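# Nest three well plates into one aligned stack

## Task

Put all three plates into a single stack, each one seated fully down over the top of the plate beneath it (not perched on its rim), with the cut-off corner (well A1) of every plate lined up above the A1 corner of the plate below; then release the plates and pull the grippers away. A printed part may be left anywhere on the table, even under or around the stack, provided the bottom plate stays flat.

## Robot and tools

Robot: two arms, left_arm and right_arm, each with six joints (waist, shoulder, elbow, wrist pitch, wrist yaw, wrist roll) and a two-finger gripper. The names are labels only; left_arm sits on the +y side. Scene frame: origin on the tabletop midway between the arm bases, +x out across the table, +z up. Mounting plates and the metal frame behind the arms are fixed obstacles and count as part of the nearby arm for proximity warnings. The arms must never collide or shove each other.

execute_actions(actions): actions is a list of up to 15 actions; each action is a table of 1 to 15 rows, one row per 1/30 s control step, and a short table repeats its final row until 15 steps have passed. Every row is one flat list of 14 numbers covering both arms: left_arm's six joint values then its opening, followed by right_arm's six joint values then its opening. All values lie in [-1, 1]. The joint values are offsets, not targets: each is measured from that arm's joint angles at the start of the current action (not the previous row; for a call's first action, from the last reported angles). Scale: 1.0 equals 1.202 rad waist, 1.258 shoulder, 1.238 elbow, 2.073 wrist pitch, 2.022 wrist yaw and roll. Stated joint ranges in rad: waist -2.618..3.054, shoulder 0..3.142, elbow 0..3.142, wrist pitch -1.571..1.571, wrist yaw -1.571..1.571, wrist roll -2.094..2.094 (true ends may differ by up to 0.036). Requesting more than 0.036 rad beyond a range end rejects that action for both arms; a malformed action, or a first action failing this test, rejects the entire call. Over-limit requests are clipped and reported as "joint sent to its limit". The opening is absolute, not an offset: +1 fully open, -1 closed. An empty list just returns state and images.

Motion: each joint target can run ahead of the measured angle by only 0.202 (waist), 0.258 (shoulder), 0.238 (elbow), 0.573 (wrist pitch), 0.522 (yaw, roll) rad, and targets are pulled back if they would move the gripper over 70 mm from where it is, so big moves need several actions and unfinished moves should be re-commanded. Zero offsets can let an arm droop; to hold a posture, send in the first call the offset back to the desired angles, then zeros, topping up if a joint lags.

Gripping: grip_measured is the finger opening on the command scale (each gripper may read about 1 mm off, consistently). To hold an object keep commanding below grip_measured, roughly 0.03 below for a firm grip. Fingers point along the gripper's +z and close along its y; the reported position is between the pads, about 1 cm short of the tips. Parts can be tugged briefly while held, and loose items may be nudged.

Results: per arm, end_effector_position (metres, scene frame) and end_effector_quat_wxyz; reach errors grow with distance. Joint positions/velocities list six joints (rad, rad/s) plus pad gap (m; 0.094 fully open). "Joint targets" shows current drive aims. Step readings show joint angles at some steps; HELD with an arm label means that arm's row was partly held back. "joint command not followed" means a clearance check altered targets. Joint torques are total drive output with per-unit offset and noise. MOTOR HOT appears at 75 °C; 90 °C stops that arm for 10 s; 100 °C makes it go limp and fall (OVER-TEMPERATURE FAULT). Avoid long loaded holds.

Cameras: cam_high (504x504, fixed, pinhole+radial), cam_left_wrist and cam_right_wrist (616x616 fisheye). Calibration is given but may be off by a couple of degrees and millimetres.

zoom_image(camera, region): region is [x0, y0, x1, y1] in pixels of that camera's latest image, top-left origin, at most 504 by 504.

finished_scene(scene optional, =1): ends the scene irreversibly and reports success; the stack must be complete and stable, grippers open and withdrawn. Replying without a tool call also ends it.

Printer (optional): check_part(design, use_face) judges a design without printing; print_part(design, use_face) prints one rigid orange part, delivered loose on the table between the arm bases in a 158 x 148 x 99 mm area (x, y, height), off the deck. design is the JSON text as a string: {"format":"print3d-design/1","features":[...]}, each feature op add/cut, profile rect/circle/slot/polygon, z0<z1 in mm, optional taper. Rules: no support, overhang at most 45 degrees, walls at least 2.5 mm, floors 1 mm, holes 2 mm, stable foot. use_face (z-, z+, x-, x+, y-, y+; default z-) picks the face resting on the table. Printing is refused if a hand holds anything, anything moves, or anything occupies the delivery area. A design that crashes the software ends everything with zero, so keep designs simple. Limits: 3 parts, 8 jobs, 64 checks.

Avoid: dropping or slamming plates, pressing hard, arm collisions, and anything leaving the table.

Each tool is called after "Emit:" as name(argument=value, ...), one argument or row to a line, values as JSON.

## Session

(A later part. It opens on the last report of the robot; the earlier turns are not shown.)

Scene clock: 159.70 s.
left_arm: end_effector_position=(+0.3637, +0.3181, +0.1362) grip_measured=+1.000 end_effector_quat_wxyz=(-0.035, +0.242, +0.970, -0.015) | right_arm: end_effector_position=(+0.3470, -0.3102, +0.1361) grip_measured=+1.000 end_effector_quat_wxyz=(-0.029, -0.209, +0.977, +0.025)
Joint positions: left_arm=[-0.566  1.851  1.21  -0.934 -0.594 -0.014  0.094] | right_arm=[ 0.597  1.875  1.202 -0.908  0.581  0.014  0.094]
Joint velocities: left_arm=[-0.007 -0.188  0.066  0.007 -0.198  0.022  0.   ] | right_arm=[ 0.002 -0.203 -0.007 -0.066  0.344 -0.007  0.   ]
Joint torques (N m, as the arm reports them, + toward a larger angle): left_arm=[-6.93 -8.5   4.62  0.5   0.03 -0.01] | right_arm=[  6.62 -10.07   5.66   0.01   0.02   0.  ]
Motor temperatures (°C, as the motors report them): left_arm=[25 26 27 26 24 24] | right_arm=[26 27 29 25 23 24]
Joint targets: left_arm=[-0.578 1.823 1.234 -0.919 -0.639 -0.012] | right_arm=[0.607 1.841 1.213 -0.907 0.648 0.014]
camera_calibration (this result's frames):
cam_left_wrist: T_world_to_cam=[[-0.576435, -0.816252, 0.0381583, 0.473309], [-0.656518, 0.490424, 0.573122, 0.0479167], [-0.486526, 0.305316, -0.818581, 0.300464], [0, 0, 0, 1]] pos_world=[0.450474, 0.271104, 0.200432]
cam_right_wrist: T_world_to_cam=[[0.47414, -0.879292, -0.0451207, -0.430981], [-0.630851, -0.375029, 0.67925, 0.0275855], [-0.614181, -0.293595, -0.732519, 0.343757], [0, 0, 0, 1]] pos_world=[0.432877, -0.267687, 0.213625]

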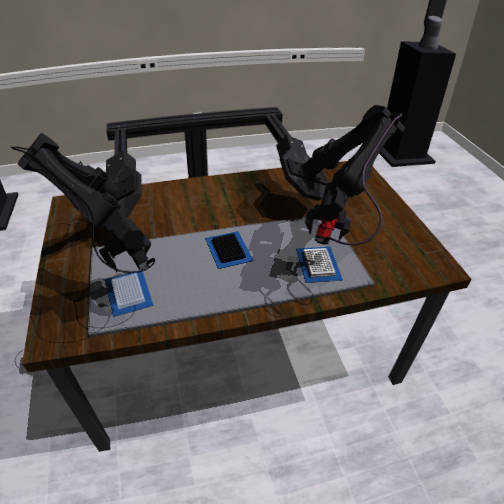

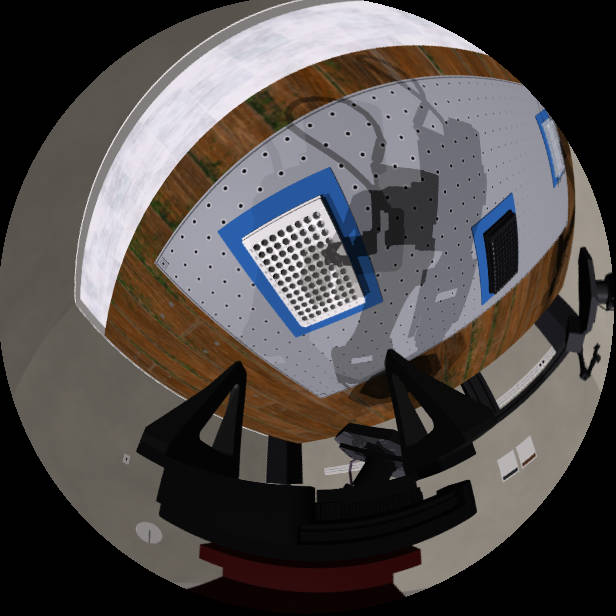

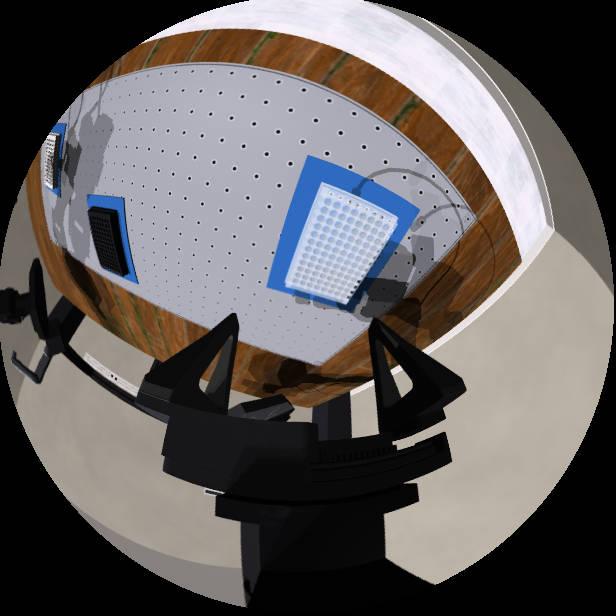

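Emit:
zoom_image(
  camera="cam_left_wrist",
  region=[200, 150, 400, 350],
)

Emit:
zoom_image(
  camera="cam_right_wrist",
  region=[250, 140, 430, 320],
)

Emit:
zoom_image(
  camera="cam_right_wrist",
  region=[60, 180, 170, 290],
)

Emit:
zoom_image(
  camera="cam_high",
  region=[195, 220, 265, 275],
)

Region (200, 150, 400, 350) of cam_left_wrist's 616x616 image, scaled by 2.520, with more detail than that image has.

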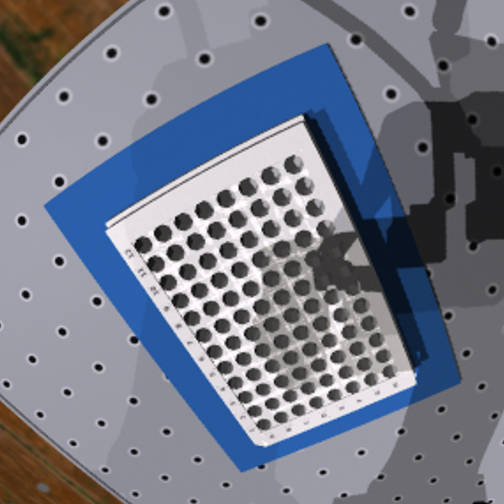

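Region (250, 140, 430, 320) of cam_right_wrist's 616x616 image, scaled by 2.800, with more detail than that image has.

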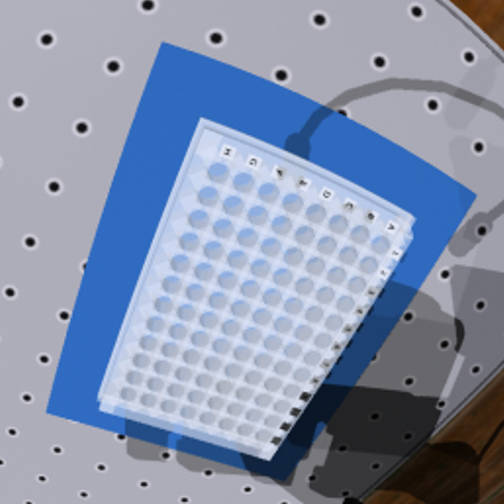

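Region (60, 180, 170, 290) of cam_right_wrist's 616x616 image, scaled by 4.582, with more detail than that image has.

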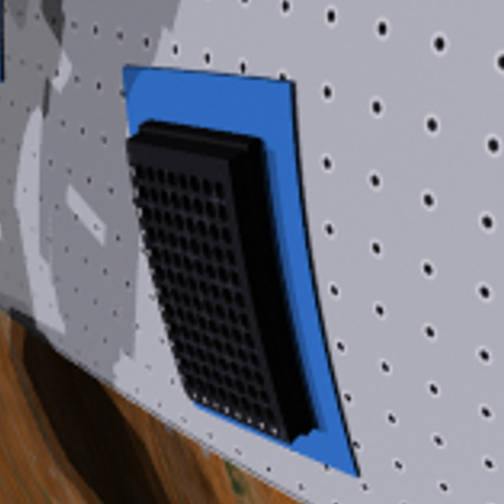

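Region (195, 220, 265, 275) of cam_high's 504x504 image, scaled by 7.200, with more detail than that image has; it fills the top 396 rows of this view, and the rest is white.

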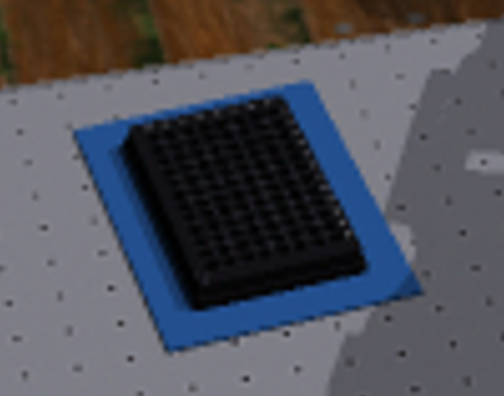

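Emit:
execute_actions(
  actions=[
    [[0.06,0.072,-0.09,0.159,-0.018,-0.148,1,0.008,-0.027,0.009,0,0.033,0.198,1]],
  ],
)

Scene clock: 212.63 s.
left_arm: end_effector_position=(+0.3592, +0.3145, +0.0699) grip_measured=+1.000 end_effector_quat_wxyz=(-0.030, +0.049, +0.998, +0.010) | right_arm: end_effector_position=(+0.3548, -0.3230, +0.1415) grip_measured=+1.000 end_effector_quat_wxyz=(-0.013, -0.014, +1.000, -0.004)
Joint positions: left_arm=[-0.475  1.962  1.089 -0.638 -0.63  -0.296  0.094] | right_arm=[ 0.597  1.851  1.202 -0.908  0.64   0.394  0.094]
Joint velocities: left_arm=[ 0.002  0.022  0.002  0.081 -0.037 -0.066  0.   ] | right_arm=[ 0.002 -0.002 -0.017  0.022 -0.051  0.11   0.   ]
Joint torques (N m, as the arm reports them, + toward a larger angle): left_arm=[-7.85 -9.39  3.28  0.55  0.   -0.08] | right_arm=[ 6.58 -9.2   5.51  0.04  0.08  0.02]
Motor temperatures (°C, as the motors report them): left_arm=[26 28 27 25 24 24] | right_arm=[27 29 29 24 23 24]
Joint targets: left_arm=[-0.494 1.942 1.098 -0.604 -0.631 -0.314] | right_arm=[0.607 1.840 1.213 -0.908 0.647 0.415]
Step readings (joint positions):
0: left_arm=[-0.566 1.841 1.216 -0.934 -0.631 -0.014] | right_arm=[0.597 1.851 1.202 -0.908 0.639 0.014]
1: left_arm=[-0.560 1.846 1.200 -0.897 -0.631 -0.055] | right_arm=[0.597 1.851 1.202 -0.908 0.639 0.070]
2: left_arm=[-0.546 1.857 1.175 -0.832 -0.631 -0.106] | right_arm=[0.597 1.851 1.202 -0.908 0.639 0.139]
4: left_arm=[-0.506 1.906 1.135 -0.744 -0.631 -0.180] | right_arm=[0.597 1.851 1.202 -0.908 0.640 0.237]
8: left_arm=[-0.474 1.962 1.090 -0.688 -0.631 -0.255] | right_arm=[0.597 1.851 1.202 -0.908 0.640 0.339]
15: Joint positions above
camera_calibration (this result's frames):
cam_left_wrist: T_world_to_cam=[[-0.222844, -0.97456, -0.0239395, 0.397478], [-0.797078, 0.168013, 0.580033, 0.236075], [-0.561255, 0.148339, -0.814241, 0.321001], [0, 0, 0, 1]] pos_world=[0.456909, 0.300085, 0.133956]
cam_right_wrist: T_world_to_cam=[[0.103079, -0.994344, 0.0255852, -0.361182], [-0.741641, -0.0596908, 0.668136, 0.166803], [-0.66283, -0.0878457, -0.743599, 0.43405], [0, 0, 0, 1]] pos_world=[0.448639, -0.311053, 0.220554]

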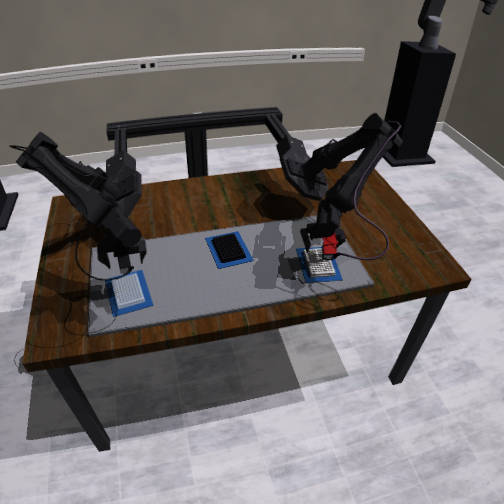

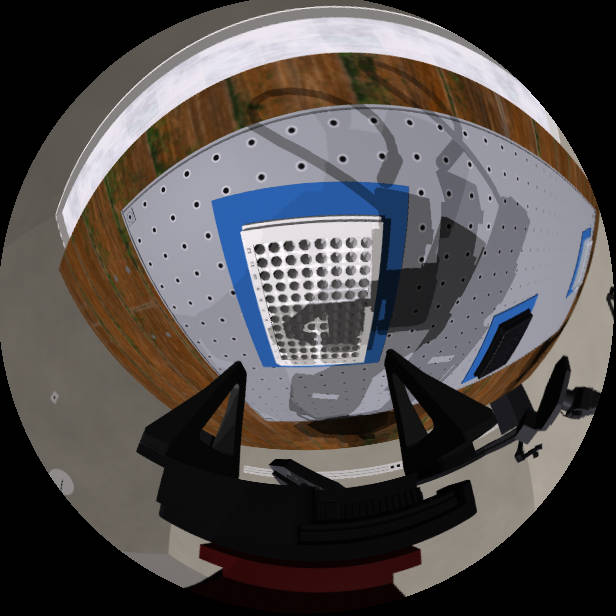

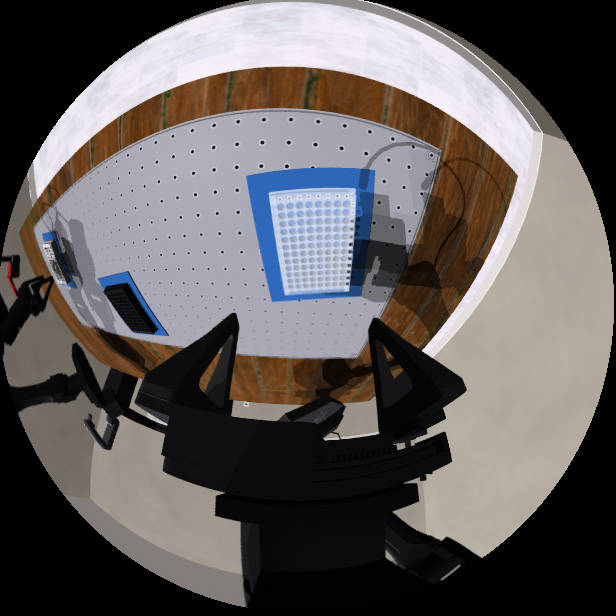

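Emit:
execute_actions(
  actions=[
    [[-0.032,-0.032,0.015,0.022,0,-0.009,1,0.008,-0.009,0.009,0,0.003,0.01,1]],
  ],
)

Scene clock: 219.73 s.
left_arm: end_effector_position=(+0.3675, +0.3092, +0.0777) grip_measured=+1.000 end_effector_quat_wxyz=(-0.009, +0.038, +0.999, +0.002) | right_arm: end_effector_position=(+0.3548, -0.3230, +0.1415) grip_measured=+1.000 end_effector_quat_wxyz=(-0.013, -0.007, +1.000, -0.004)
Joint positions: left_arm=[-0.493  1.944  1.089 -0.616 -0.63  -0.308  0.094] | right_arm=[ 0.597  1.851  1.202 -0.908  0.64   0.408  0.094]
Joint velocities: left_arm=[-0.022 -0.002 -0.002 -0.051 -0.007 -0.095  0.   ] | right_arm=[ 0.002 -0.012  0.002 -0.022 -0.022  0.022  0.   ]
Joint torques (N m, as the arm reports them, + toward a larger angle): left_arm=[-7.94 -9.5   4.08  0.65  0.01 -0.09] | right_arm=[ 6.56 -9.24  5.55  0.05  0.07  0.06]
Motor temperatures (°C, as the motors report them): left_arm=[26 28 27 25 24 24] | right_arm=[27 29 29 24 23 24]
Joint targets: left_arm=[-0.514 1.922 1.108 -0.593 -0.630 -0.314] | right_arm=[0.607 1.840 1.213 -0.908 0.646 0.414]
Step readings (joint positions):
0: left_arm=[-0.475 1.962 1.089 -0.627 -0.630 -0.307] | right_arm=[0.597 1.851 1.202 -0.908 0.640 0.408]
1: left_arm=[-0.476 1.961 1.089 -0.626 -0.630 -0.307] | right_arm=[0.597 1.851 1.202 -0.908 0.640 0.408]
2: left_arm=[-0.479 1.958 1.089 -0.626 -0.630 -0.307] | right_arm=[0.597 1.851 1.202 -0.908 0.640 0.408]
4: left_arm=[-0.487 1.950 1.089 -0.622 -0.630 -0.307] | right_arm=[0.597 1.851 1.202 -0.908 0.640 0.408]
8: left_arm=[-0.493 1.944 1.089 -0.617 -0.630 -0.307] | right_arm=[0.597 1.851 1.202 -0.908 0.640 0.408]
15: Joint positions above
camera_calibration (this result's frames):
cam_left_wrist: T_world_to_cam=[[-0.201621, -0.979337, -0.01575, 0.387391], [-0.82312, 0.1607, 0.544655, 0.253653], [-0.53087, 0.122778, -0.838512, 0.331361], [0, 0, 0, 1]] pos_world=[0.462803, 0.29794, 0.145798]
cam_right_wrist: T_world_to_cam=[[0.0890363, -0.99569, 0.0259536, -0.356686], [-0.742488, -0.0489808, 0.668066, 0.170573], [-0.663915, -0.0787523, -0.743649, 0.43738], [0, 0, 0, 1]] pos_world=[0.44879, -0.31235, 0.220561]

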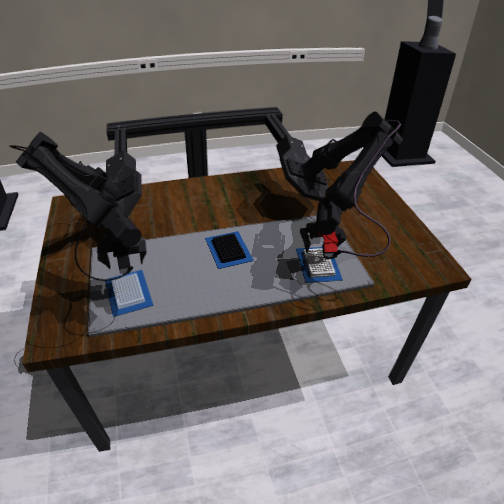

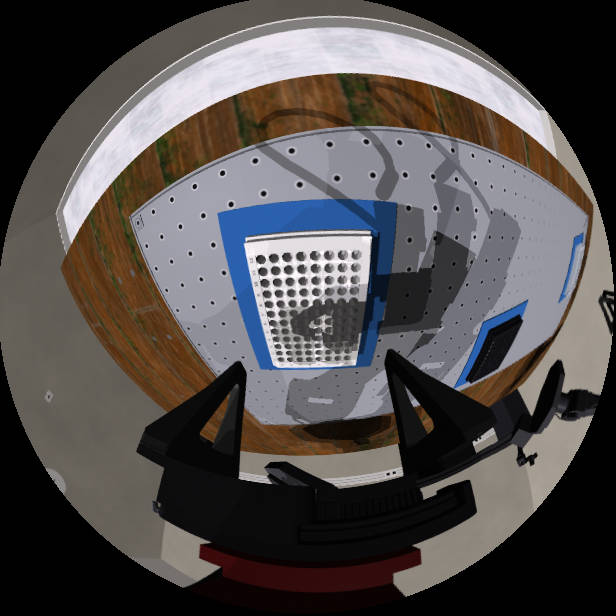

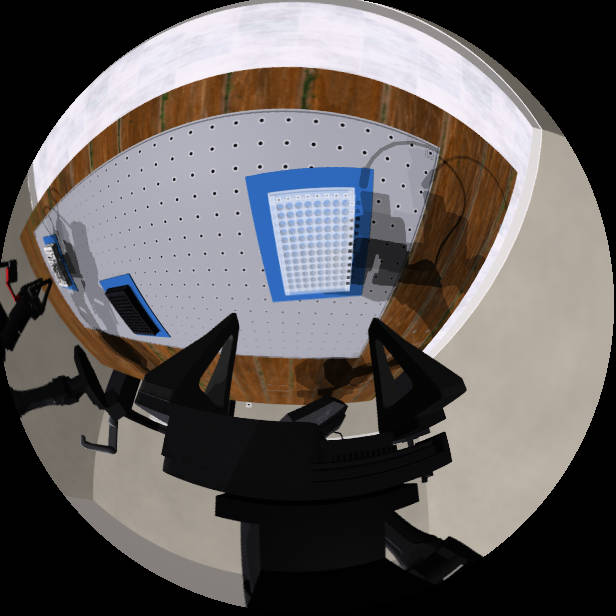

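Emit:
zoom_image(
  camera="cam_left_wrist",
  region=[210, 190, 410, 390],
)

Region (210, 190, 410, 390) of cam_left_wrist's 616x616 image, scaled by 2.520, with more detail than that image has.

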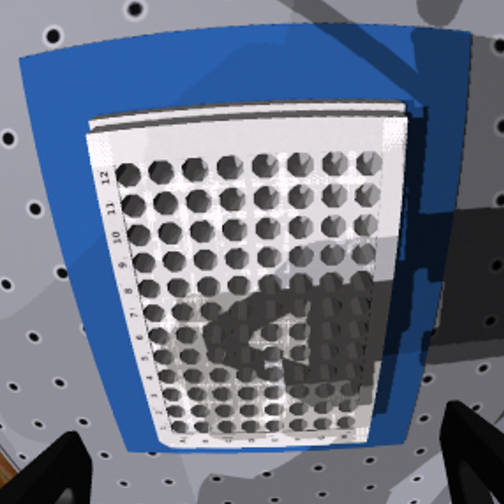

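Emit:
execute_actions(
  actions=[
    [[0.04,0.041,-0.009,0.088,0.005,0.067,1,0.008,-0.009,0.009,0,0.003,0.003,1]],
  ],
)

Emit:
execute_actions(
  actions=[],
)

Scene clock: 252.83 s.
left_arm: end_effector_position=(+0.3859, +0.3112, +0.0512) grip_measured=+1.000 end_effector_quat_wxyz=(+0.012, +0.046, +0.999, -0.002) | right_arm: end_effector_position=(+0.3548, -0.3230, +0.1415) grip_measured=+1.000 end_effector_quat_wxyz=(-0.013, -0.007, +1.000, -0.004)
Joint positions: left_arm=[-0.43   1.998  1.088 -0.462 -0.625 -0.183  0.094] | right_arm=[ 0.597  1.851  1.202 -0.908  0.64   0.408  0.094]
Joint velocities: left_arm=[-0.007 -0.007 -0.007  0.066 -0.066  0.022  0.   ] | right_arm=[-0.022  0.002 -0.002 -0.007 -0.066 -0.007  0.   ]
Joint torques (N m, as the arm reports them, + toward a larger angle): left_arm=[-7.61 -8.17  1.87  0.73  0.07  0.03] | right_arm=[ 6.53 -9.2   5.52  0.05  0.05  0.07]
Motor temperatures (°C, as the motors report them): left_arm=[27 29 27 25 23 24] | right_arm=[28 30 29 24 23 24]
Joint targets: left_arm=[-0.445 1.995 1.078 -0.433 -0.620 -0.172] | right_arm=[0.607 1.840 1.213 -0.908 0.646 0.414]
Step readings (joint positions):
0: left_arm=[-0.493 1.944 1.089 -0.616 -0.630 -0.308] | right_arm=[0.597 1.851 1.202 -0.908 0.640 0.408]
1: left_arm=[-0.488 1.948 1.088 -0.601 -0.629 -0.288] | right_arm=[0.597 1.851 1.202 -0.908 0.640 0.408]
2: left_arm=[-0.478 1.957 1.088 -0.572 -0.626 -0.266] | right_arm=[0.597 1.851 1.202 -0.908 0.640 0.408]
4: left_arm=[-0.452 1.980 1.088 -0.523 -0.625 -0.234] | right_arm=[0.597 1.851 1.202 -0.908 0.640 0.408]
8: left_arm=[-0.430 1.998 1.088 -0.487 -0.625 -0.201] | right_arm=[0.597 1.851 1.202 -0.908 0.640 0.408]
15: Joint positions above
camera_calibration (this result's frames):
cam_left_wrist: T_world_to_cam=[[-0.216479, -0.97617, -0.0151536, 0.397293], [-0.842532, 0.178957, 0.508049, 0.286588], [-0.49323, 0.12275, -0.861195, 0.305406], [0, 0, 0, 1]] pos_world=[0.478101, 0.29905, 0.123434]
cam_right_wrist: T_world_to_cam=[[0.0890363, -0.99569, 0.0259536, -0.356686], [-0.742488, -0.0489808, 0.668066, 0.170573], [-0.663915, -0.0787523, -0.743649, 0.43738], [0, 0, 0, 1]] pos_world=[0.44879, -0.31235, 0.220561]

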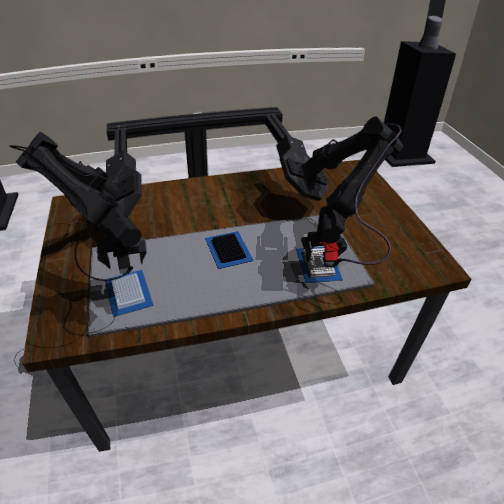

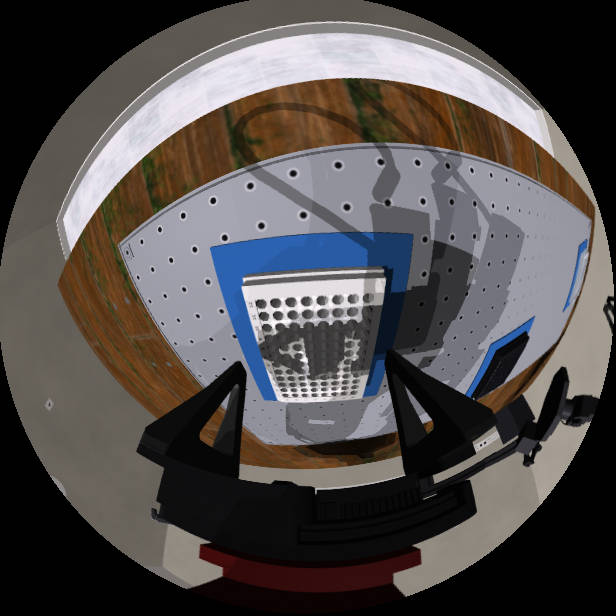

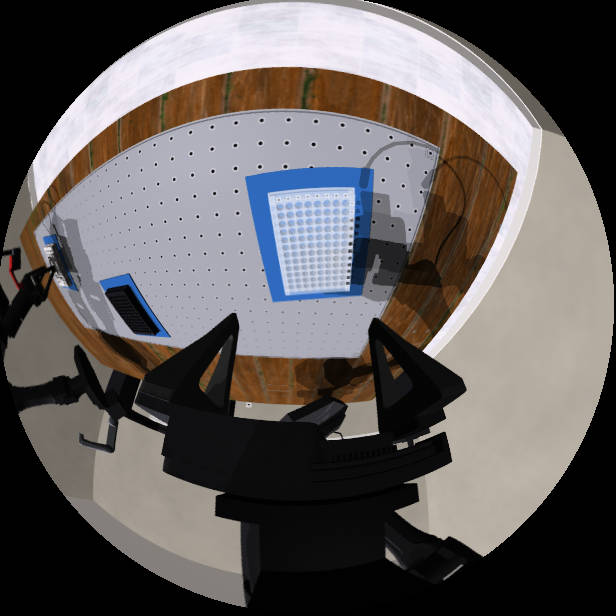

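Scene clock: 252.83 s.
left_arm: end_effector_position=(+0.3859, +0.3112, +0.0512) grip_measured=+1.000 end_effector_quat_wxyz=(+0.012, +0.046, +0.999, -0.002) | right_arm: end_effector_position=(+0.3548, -0.3230, +0.1415) grip_measured=+1.000 end_effector_quat_wxyz=(-0.013, -0.007, +1.000, -0.004)
Joint positions: left_arm=[-0.43   1.998  1.088 -0.462 -0.625 -0.183  0.094] | right_arm=[ 0.597  1.851  1.202 -0.908  0.64   0.408  0.094]
Joint velocities: left_arm=[-0.007 -0.007 -0.007  0.066 -0.066  0.022  0.   ] | right_arm=[-0.022  0.002 -0.002 -0.007 -0.066 -0.007  0.   ]
Joint torques (N m, as the arm reports them, + toward a larger angle): left_arm=[-7.61 -8.17  1.87  0.73  0.07  0.03] | right_arm=[ 6.53 -9.2   5.52  0.05  0.05  0.07]
Motor temperatures (°C, as the motors report them): left_arm=[27 29 27 25 23 24] | right_arm=[28 30 29 24 23 24]
Joint targets: left_arm=[-0.445 1.995 1.078 -0.433 -0.620 -0.172] | right_arm=[0.607 1.840 1.213 -0.908 0.646 0.414]
camera_calibration (this result's frames):
cam_left_wrist: T_world_to_cam=[[-0.216479, -0.97617, -0.0151536, 0.397293], [-0.842532, 0.178957, 0.508049, 0.286588], [-0.49323, 0.12275, -0.861195, 0.305406], [0, 0, 0, 1]] pos_world=[0.478101, 0.29905, 0.123434]
cam_right_wrist: T_world_to_cam=[[0.0890363, -0.99569, 0.0259536, -0.356686], [-0.742488, -0.0489808, 0.668066, 0.170573], [-0.663915, -0.0787523, -0.743649, 0.43738], [0, 0, 0, 1]] pos_world=[0.44879, -0.31235, 0.220561]

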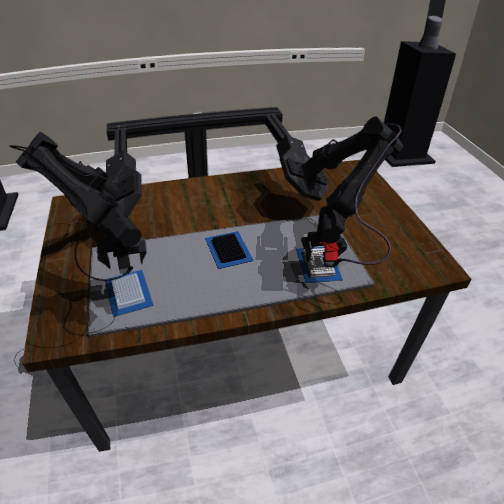

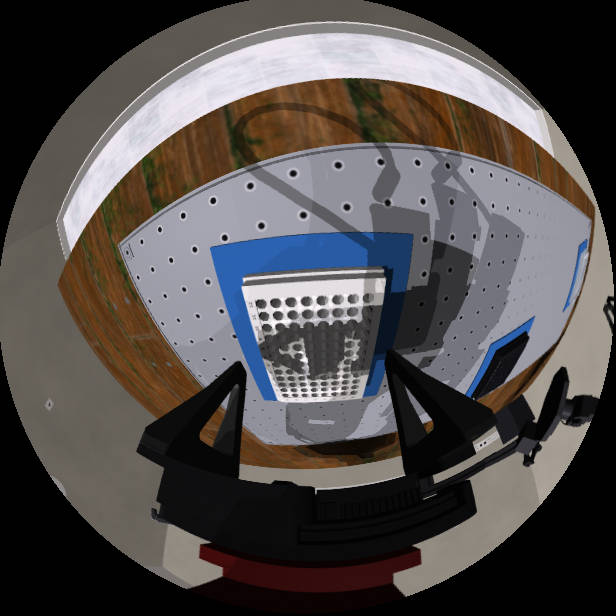

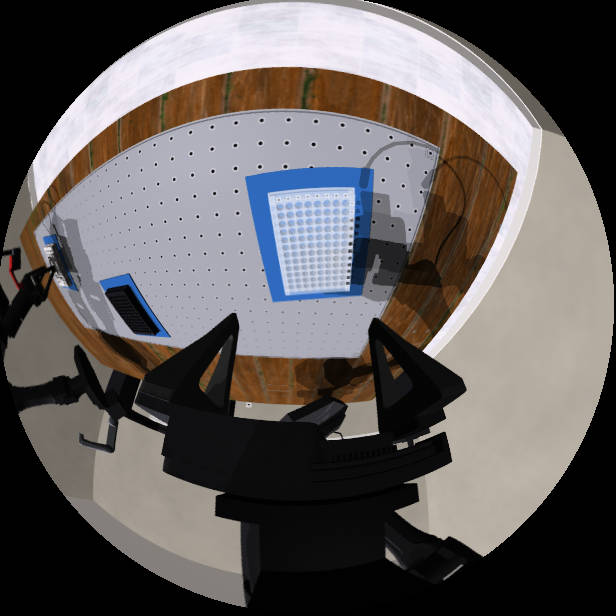

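Emit:
execute_actions(
  actions=[
    [[-0.012,0.013,-0.026,0.014,0.002,0.015,1,0.008,-0.009,0.009,0,0.003,0.003,1]],
  ],
)

Scene clock: 263.63 s.
left_arm: end_effector_position=(+0.3739, +0.3092, +0.0439) grip_measured=+1.000 end_effector_quat_wxyz=(+0.000, +0.066, +0.998, +0.001) | right_arm: end_effector_position=(+0.3548, -0.3230, +0.1415) grip_measured=+1.000 end_effector_quat_wxyz=(-0.013, -0.007, +1.000, -0.004)
Joint positions: left_arm=[-0.43   2.013  1.062 -0.45  -0.625 -0.16   0.094] | right_arm=[ 0.597  1.851  1.202 -0.908  0.64   0.408  0.094]
Joint velocities: left_arm=[-0.007 -0.007  0.017  0.022  0.037 -0.081  0.   ] | right_arm=[-0.002  0.002 -0.007  0.022 -0.022  0.051  0.   ]
Joint torques (N m, as the arm reports them, + toward a larger angle): left_arm=[-7.52 -7.64  2.03  0.65  0.06  0.03] | right_arm=[ 6.54 -9.2   5.57  0.04  0.05  0.06]
Motor temperatures (°C, as the motors report them): left_arm=[27 29 27 25 23 24] | right_arm=[28 30 29 23 23 24]
Joint targets: left_arm=[-0.445 2.015 1.056 -0.433 -0.621 -0.153] | right_arm=[0.607 1.840 1.213 -0.908 0.646 0.414]
Step readings (joint positions):
0: left_arm=[-0.430 1.998 1.088 -0.458 -0.625 -0.178] | right_arm=[0.597 1.851 1.202 -0.908 0.640 0.408]
1: left_arm=[-0.430 1.999 1.085 -0.455 -0.625 -0.176] | right_arm=[0.597 1.851 1.202 -0.908 0.640 0.408]
2: left_arm=[-0.430 1.999 1.080 -0.451 -0.625 -0.172] | right_arm=[0.597 1.851 1.202 -0.908 0.640 0.408]
4: left_arm=[-0.430 2.003 1.071 -0.450 -0.625 -0.168] | right_arm=[0.597 1.851 1.202 -0.908 0.640 0.408]
8: left_arm=[-0.430 2.012 1.062 -0.450 -0.625 -0.162] | right_arm=[0.597 1.851 1.202 -0.908 0.640 0.408]
15: Joint positions above
camera_calibration (this result's frames):
cam_left_wrist: T_world_to_cam=[[-0.25612, -0.9665, -0.0167134, 0.404592], [-0.822886, 0.208925, 0.528403, 0.263054], [-0.50721, 0.149088, -0.848829, 0.289895], [0, 0, 0, 1]] pos_world=[0.467125, 0.29286, 0.113835]
cam_right_wrist: T_world_to_cam=[[0.0890363, -0.99569, 0.0259536, -0.356686], [-0.742488, -0.0489808, 0.668066, 0.170573], [-0.663915, -0.0787523, -0.743649, 0.43738], [0, 0, 0, 1]] pos_world=[0.44879, -0.31235, 0.220561]

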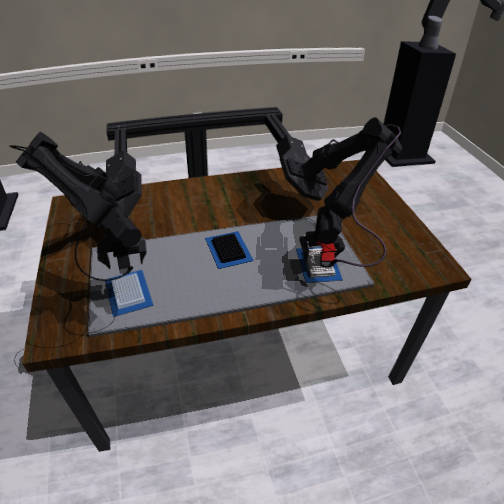

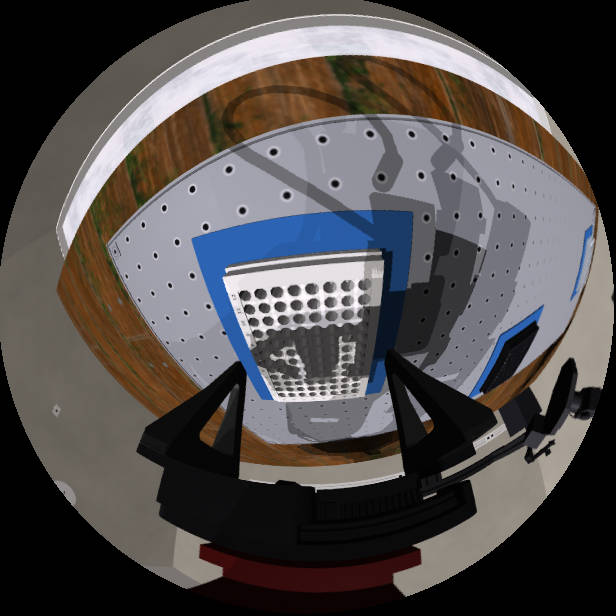

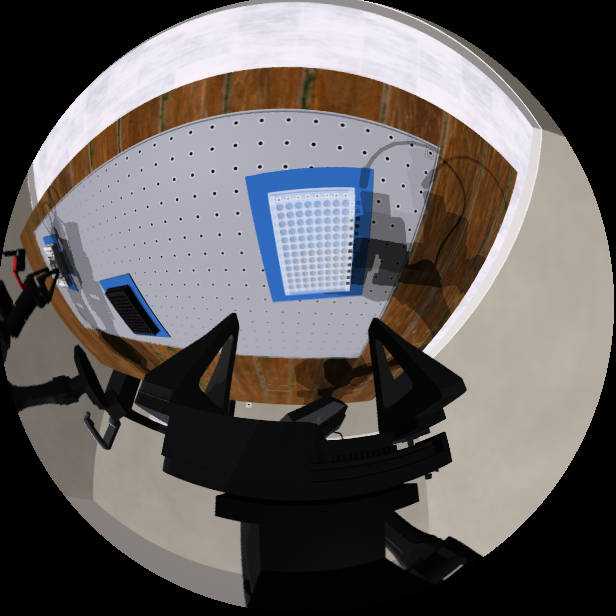

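Emit:
execute_actions(
  actions=[
    [[0.01,0.025,-0.015,0.039,0.004,0.018,1,0.008,-0.009,0.009,0,0.003,0.003,1]],
  ],
)

Scene clock: 278.67 s.
left_arm: end_effector_position=(+0.3724, +0.3091, +0.0308) grip_measured=+1.000 end_effector_quat_wxyz=(-0.000, +0.069, +0.998, +0.002) | right_arm: end_effector_position=(+0.3548, -0.3230, +0.1415) grip_measured=+1.000 end_effector_quat_wxyz=(-0.013, -0.007, +1.000, -0.004)
Joint positions: left_arm=[-0.41   2.043  1.05  -0.396 -0.624 -0.131  0.094] | right_arm=[ 0.597  1.851  1.202 -0.908  0.64   0.408  0.094]
Joint velocities: left_arm=[-0.007 -0.007 -0.017  0.022 -0.022 -0.051  0.   ] | right_arm=[ 0.012  0.007 -0.012 -0.051 -0.037 -0.022  0.   ]
Joint torques (N m, as the arm reports them, + toward a larger angle): left_arm=[-6.96 -7.76  1.76  0.68  0.08  0.01] | right_arm=[ 6.56 -9.19  5.54  0.05  0.05  0.06]
Motor temperatures (°C, as the motors report them): left_arm=[27 28 26 25 23 24] | right_arm=[28 30 29 23 23 24]
Joint targets: left_arm=[-0.418 2.044 1.043 -0.369 -0.617 -0.124] | right_arm=[0.607 1.840 1.213 -0.908 0.646 0.414]
Step readings (joint positions):
0: left_arm=[-0.430 2.013 1.062 -0.450 -0.625 -0.159] | right_arm=[0.597 1.851 1.202 -0.908 0.640 0.408]
1: left_arm=[-0.429 2.015 1.060 -0.444 -0.625 -0.155] | right_arm=[0.597 1.851 1.202 -0.908 0.640 0.408]
2: left_arm=[-0.426 2.020 1.059 -0.432 -0.625 -0.150] | right_arm=[0.597 1.851 1.202 -0.908 0.640 0.408]
4: left_arm=[-0.417 2.032 1.057 -0.415 -0.625 -0.142] | right_arm=[0.597 1.851 1.202 -0.908 0.640 0.408]
8: left_arm=[-0.410 2.043 1.050 -0.405 -0.624 -0.135] | right_arm=[0.597 1.851 1.202 -0.908 0.640 0.408]
15: Joint positions above
camera_calibration (this result's frames):
cam_left_wrist: T_world_to_cam=[[-0.261426, -0.965034, -0.0191249, 0.405446], [-0.821349, 0.212007, 0.529564, 0.267172], [-0.506993, 0.15415, -0.848054, 0.276427], [0, 0, 0, 1]] pos_world=[0.465582, 0.292016, 0.100695]
cam_right_wrist: T_world_to_cam=[[0.0890363, -0.99569, 0.0259536, -0.356686], [-0.742488, -0.0489808, 0.668066, 0.170573], [-0.663915, -0.0787523, -0.743649, 0.43738], [0, 0, 0, 1]] pos_world=[0.44879, -0.31235, 0.220561]

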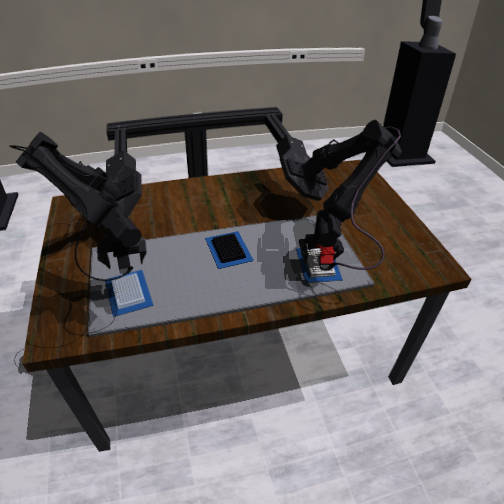

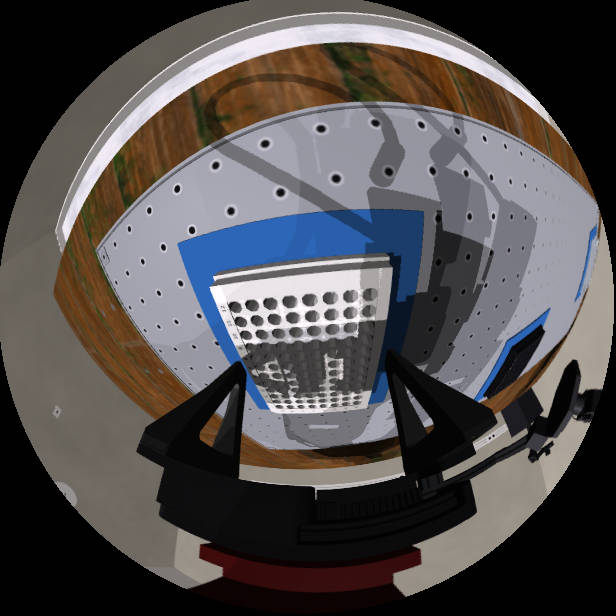

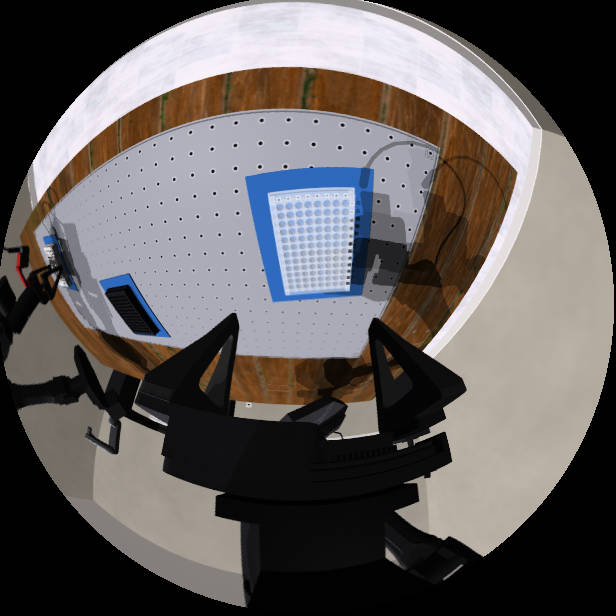

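Emit:
execute_actions(
  actions=[
    [[-0.007,0.001,-0.006,0.011,0.003,0.003,0.7,0.008,-0.009,0.009,0,0.003,0.003,1]],
  ],
)

Scene clock: 284.50 s.
left_arm: end_effector_position=(+0.3728, +0.3089, +0.0308) grip_measured=+0.715 end_effector_quat_wxyz=(+0.001, +0.069, +0.998, +0.002) | right_arm: end_effector_position=(+0.3548, -0.3230, +0.1415) grip_measured=+1.000 end_effector_quat_wxyz=(-0.013, -0.007, +1.000, -0.004)
Joint positions: left_arm=[-0.41   2.043  1.05  -0.394 -0.624 -0.129  0.081] | right_arm=[ 0.597  1.851  1.202 -0.908  0.64   0.408  0.094]
Joint velocities: left_arm=[ 0.007 -0.017 -0.007 -0.007  0.022 -0.066  0.   ] | right_arm=[-0.007 -0.002  0.002 -0.081 -0.051 -0.037  0.   ]
Joint torques (N m, as the arm reports them, + toward a larger angle): left_arm=[-7.   -7.79  1.72  0.66  0.07  0.01] | right_arm=[ 6.54 -9.21  5.54  0.04  0.05  0.07]
Motor temperatures (°C, as the motors report them): left_arm=[27 28 26 25 23 24] | right_arm=[28 30 29 23 23 24]
Joint targets: left_arm=[-0.418 2.044 1.042 -0.373 -0.618 -0.125] | right_arm=[0.607 1.840 1.213 -0.908 0.646 0.414]
Step readings (joint positions):
0: left_arm=[-0.410 2.043 1.050 -0.394 -0.624 -0.130] | right_arm=[0.597 1.851 1.202 -0.908 0.640 0.408]
1: left_arm=[-0.410 2.043 1.050 -0.394 -0.624 -0.130] | right_arm=[0.597 1.851 1.202 -0.908 0.640 0.408]
2: left_arm=[-0.410 2.043 1.050 -0.394 -0.624 -0.129] | right_arm=[0.597 1.851 1.202 -0.908 0.640 0.408]
4: left_arm=[-0.410 2.043 1.050 -0.394 -0.624 -0.129] | right_arm=[0.597 1.851 1.202 -0.908 0.640 0.408]
8: left_arm=[-0.410 2.043 1.050 -0.394 -0.624 -0.129] | right_arm=[0.597 1.851 1.202 -0.908 0.640 0.408]
15: Joint positions above
camera_calibration (this result's frames):
cam_left_wrist: T_world_to_cam=[[-0.261582, -0.964999, -0.0187365, 0.405412], [-0.822201, 0.212622, 0.527993, 0.267765], [-0.505529, 0.153519, -0.849042, 0.276368], [0, 0, 0, 1]] pos_world=[0.465917, 0.291862, 0.100866]
cam_right_wrist: T_world_to_cam=[[0.0890363, -0.99569, 0.0259536, -0.356686], [-0.742488, -0.0489808, 0.668066, 0.170573], [-0.663915, -0.0787523, -0.743649, 0.43738], [0, 0, 0, 1]] pos_world=[0.44879, -0.31235, 0.220561]

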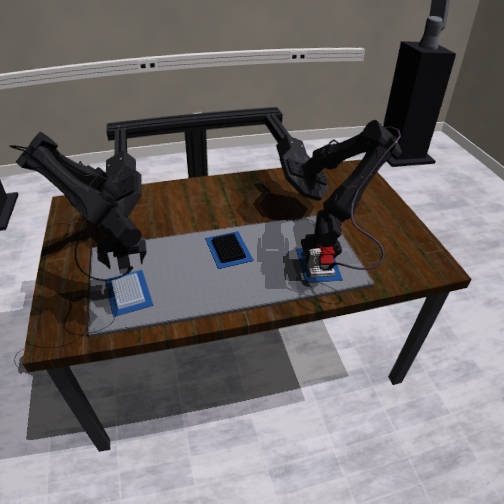

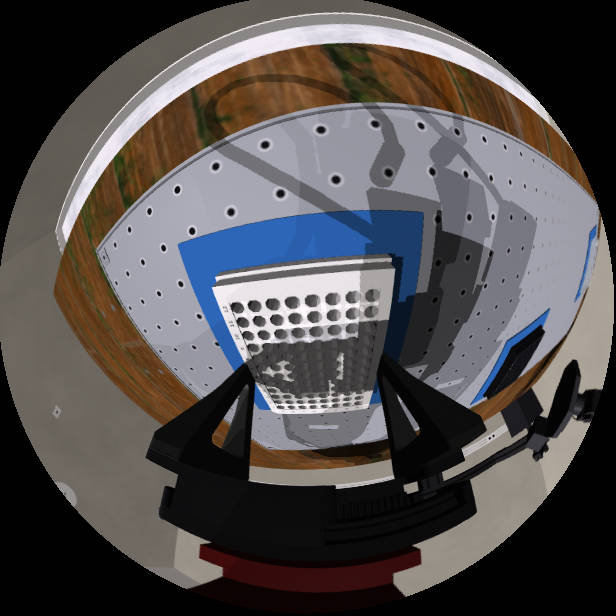

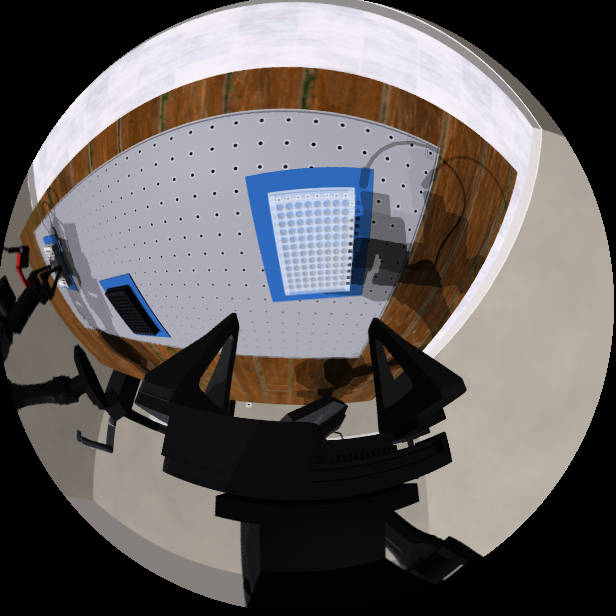

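Emit:
execute_actions(
  actions=[
    [[-0.03,-0.045,0.02,-0.04,0,-0.02,0.68,0.008,-0.009,0.009,0,0.003,0.003,1]],
    [[-0.06,-0.075,0.06,-0.1,0,-0.05,0.68,0,0,0,0,0,0,1]],
    [[-0.06,-0.075,0.08,-0.11,0,-0.05,0.68,0,0,0,0,0,0,1]],
    [[-0.25,0.22,0.11,-0.015,0.035,-0.16,0.68,0,0,0,0,0,0,1]],
    [[-0.25,0.22,0.11,-0.015,0.035,-0.16,0.68,0,0,0,0,0,0,1]],
  ],
)

Scene clock: 306.50 s.
left_arm: end_effector_position=(+0.2302, +0.0900, +0.1356) grip_measured=+0.703 end_effector_quat_wxyz=(-0.044, +0.107, +0.993, -0.024) | right_arm: end_effector_position=(+0.3548, -0.3230, +0.1415) grip_measured=+1.000 end_effector_quat_wxyz=(-0.013, -0.007, +1.000, -0.004)
Joint positions: left_arm=[-1.142  2.437  1.426 -0.897 -0.46  -0.942  0.08 ] | right_arm=[ 0.597  1.851  1.202 -0.908  0.64   0.408  0.094]
Joint velocities: left_arm=[ 0.242 -0.012  0.007 -0.022  0.037 -0.154  0.001] | right_arm=[-0.002 -0.007 -0.002 -0.022  0.007  0.037  0.   ]
Joint torques (N m, as the arm reports them, + toward a larger angle): left_arm=[ -7.68 -11.27   5.31   0.36  -0.06  -0.08] | right_arm=[ 5.77 -8.14  4.81  0.04 -0.01 -0.01]
Motor temperatures (°C, as the motors report them): left_arm=[27 29 26 25 23 24] | right_arm=[28 30 29 23 23 24]
Joint targets: left_arm=[-1.137 2.412 1.451 -0.913 -0.471 -0.967] | right_arm=[0.597 1.851 1.202 -0.908 0.640 0.408]
Step readings (joint positions; steps 1 to 15: 1st action; 16 to 30: 2nd action; 31 to 45: 3rd action; 46 to 60: 4th action; 61 to 75: 5th action):
0: left_arm=[-0.410 2.043 1.050 -0.394 -0.624 -0.129] | right_arm=[0.597 1.851 1.202 -0.908 0.640 0.408]
1: left_arm=[-0.411 2.040 1.050 -0.400 -0.624 -0.134] | right_arm=[0.597 1.851 1.202 -0.908 0.640 0.408]
2: left_arm=[-0.413 2.033 1.050 -0.415 -0.624 -0.140] | right_arm=[0.597 1.851 1.202 -0.908 0.640 0.408]
4: left_arm=[-0.419 2.018 1.050 -0.437 -0.624 -0.148] | right_arm=[0.597 1.851 1.202 -0.908 0.640 0.408]
8: left_arm=[-0.424 2.006 1.050 -0.452 -0.624 -0.157] | right_arm=[0.597 1.851 1.202 -0.908 0.640 0.408]
15: left_arm=[-0.424 2.006 1.050 -0.464 -0.624 -0.162] | right_arm=[0.597 1.851 1.202 -0.908 0.640 0.408]
16: left_arm=[-0.429 2.001 1.058 -0.490 -0.623 -0.176] | right_arm=[0.597 1.851 1.202 -0.908 0.640 0.408]
17: left_arm=[-0.437 1.990 1.069 -0.533 -0.623 -0.192] | right_arm=[0.597 1.851 1.202 -0.908 0.640 0.408]
19: left_arm=[-0.462 1.957 1.087 -0.588 -0.623 -0.215] | right_arm=[0.597 1.851 1.202 -0.908 0.640 0.408]
23: left_arm=[-0.482 1.922 1.113 -0.620 -0.623 -0.240] | right_arm=[0.597 1.851 1.202 -0.908 0.640 0.408]
30: left_arm=[-0.482 1.922 1.113 -0.654 -0.623 -0.253] | right_arm=[0.597 1.851 1.202 -0.908 0.640 0.408]
31: left_arm=[-0.486 1.918 1.125 -0.684 -0.622 -0.267] | right_arm=[0.597 1.851 1.202 -0.908 0.640 0.408]
32: left_arm=[-0.495 1.910 1.141 -0.732 -0.622 -0.283] | right_arm=[0.597 1.851 1.202 -0.908 0.640 0.408]
34: left_arm=[-0.520 1.877 1.170 -0.789 -0.622 -0.306] | right_arm=[0.597 1.851 1.202 -0.908 0.640 0.408]
38: left_arm=[-0.540 1.836 1.201 -0.826 -0.622 -0.331] | right_arm=[0.597 1.851 1.202 -0.908 0.640 0.408]
45: left_arm=[-0.540 1.835 1.202 -0.864 -0.621 -0.344] | right_arm=[0.597 1.851 1.202 -0.908 0.640 0.408]
46: left_arm=[-0.550 1.855 1.217 -0.883 -0.622 -0.378] | right_arm=[0.597 1.851 1.202 -0.908 0.640 0.408]
47: left_arm=[-0.572 1.895 1.250 -0.897 -0.624 -0.419] | right_arm=[0.597 1.851 1.202 -0.908 0.640 0.408]
49: left_arm=[-0.642 1.993 1.298 -0.884 -0.617 -0.484] | right_arm=[0.597 1.851 1.202 -0.908 0.640 0.408]
53: left_arm=[-0.810 2.123 1.315 -0.876 -0.572 -0.583] | right_arm=[0.597 1.851 1.202 -0.908 0.640 0.408]
60: left_arm=[-0.836 2.136 1.315 -0.882 -0.542 -0.644] | right_arm=[0.597 1.851 1.202 -0.908 0.640 0.408]
61: left_arm=[-0.841 2.155 1.330 -0.899 -0.543 -0.678] | right_arm=[0.597 1.851 1.202 -0.908 0.640 0.408]
62: left_arm=[-0.856 2.193 1.362 -0.912 -0.545 -0.717] | right_arm=[0.597 1.851 1.202 -0.908 0.640 0.408]
64: left_arm=[-0.915 2.286 1.410 -0.900 -0.539 -0.782] | right_arm=[0.597 1.851 1.202 -0.908 0.640 0.408]
68: left_arm=[-1.087 2.419 1.426 -0.893 -0.498 -0.880] | right_arm=[0.597 1.851 1.202 -0.908 0.640 0.408]
75: Joint positions above
camera_calibration (this result's frames):
cam_left_wrist: T_world_to_cam=[[-0.333631, -0.941279, 0.0518063, 0.1637], [-0.750496, 0.298462, 0.589641, 0.109107], [-0.570479, 0.157842, -0.806003, 0.335522], [0, 0, 0, 1]] pos_world=[0.327908, 0.0685639, 0.197617]
cam_right_wrist: T_world_to_cam=[[0.0890363, -0.99569, 0.0259536, -0.356686], [-0.742488, -0.0489808, 0.668066, 0.170573], [-0.663915, -0.0787523, -0.743649, 0.43738], [0, 0, 0, 1]] pos_world=[0.44879, -0.31235, 0.220561]

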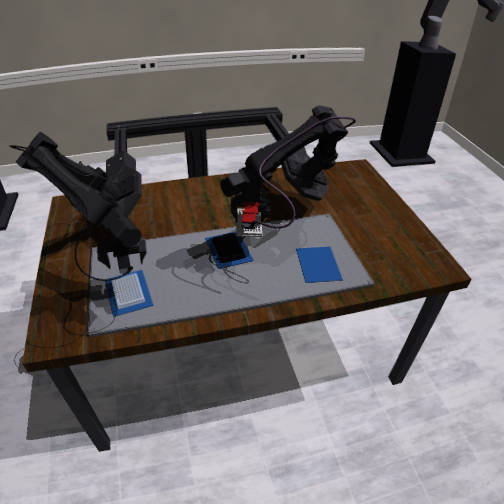

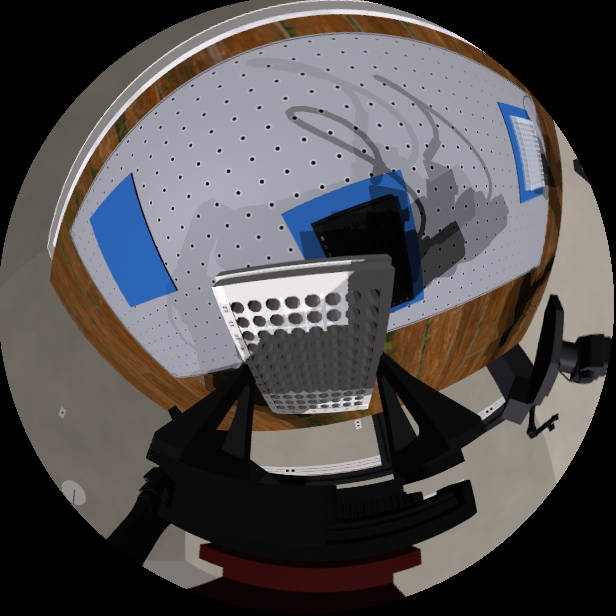

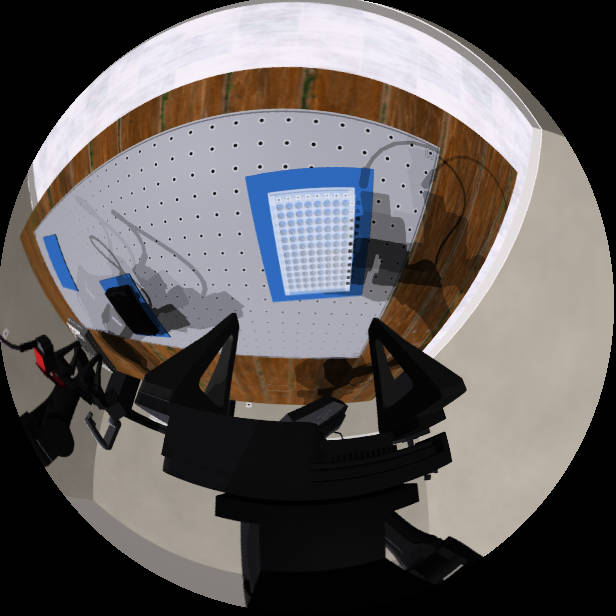

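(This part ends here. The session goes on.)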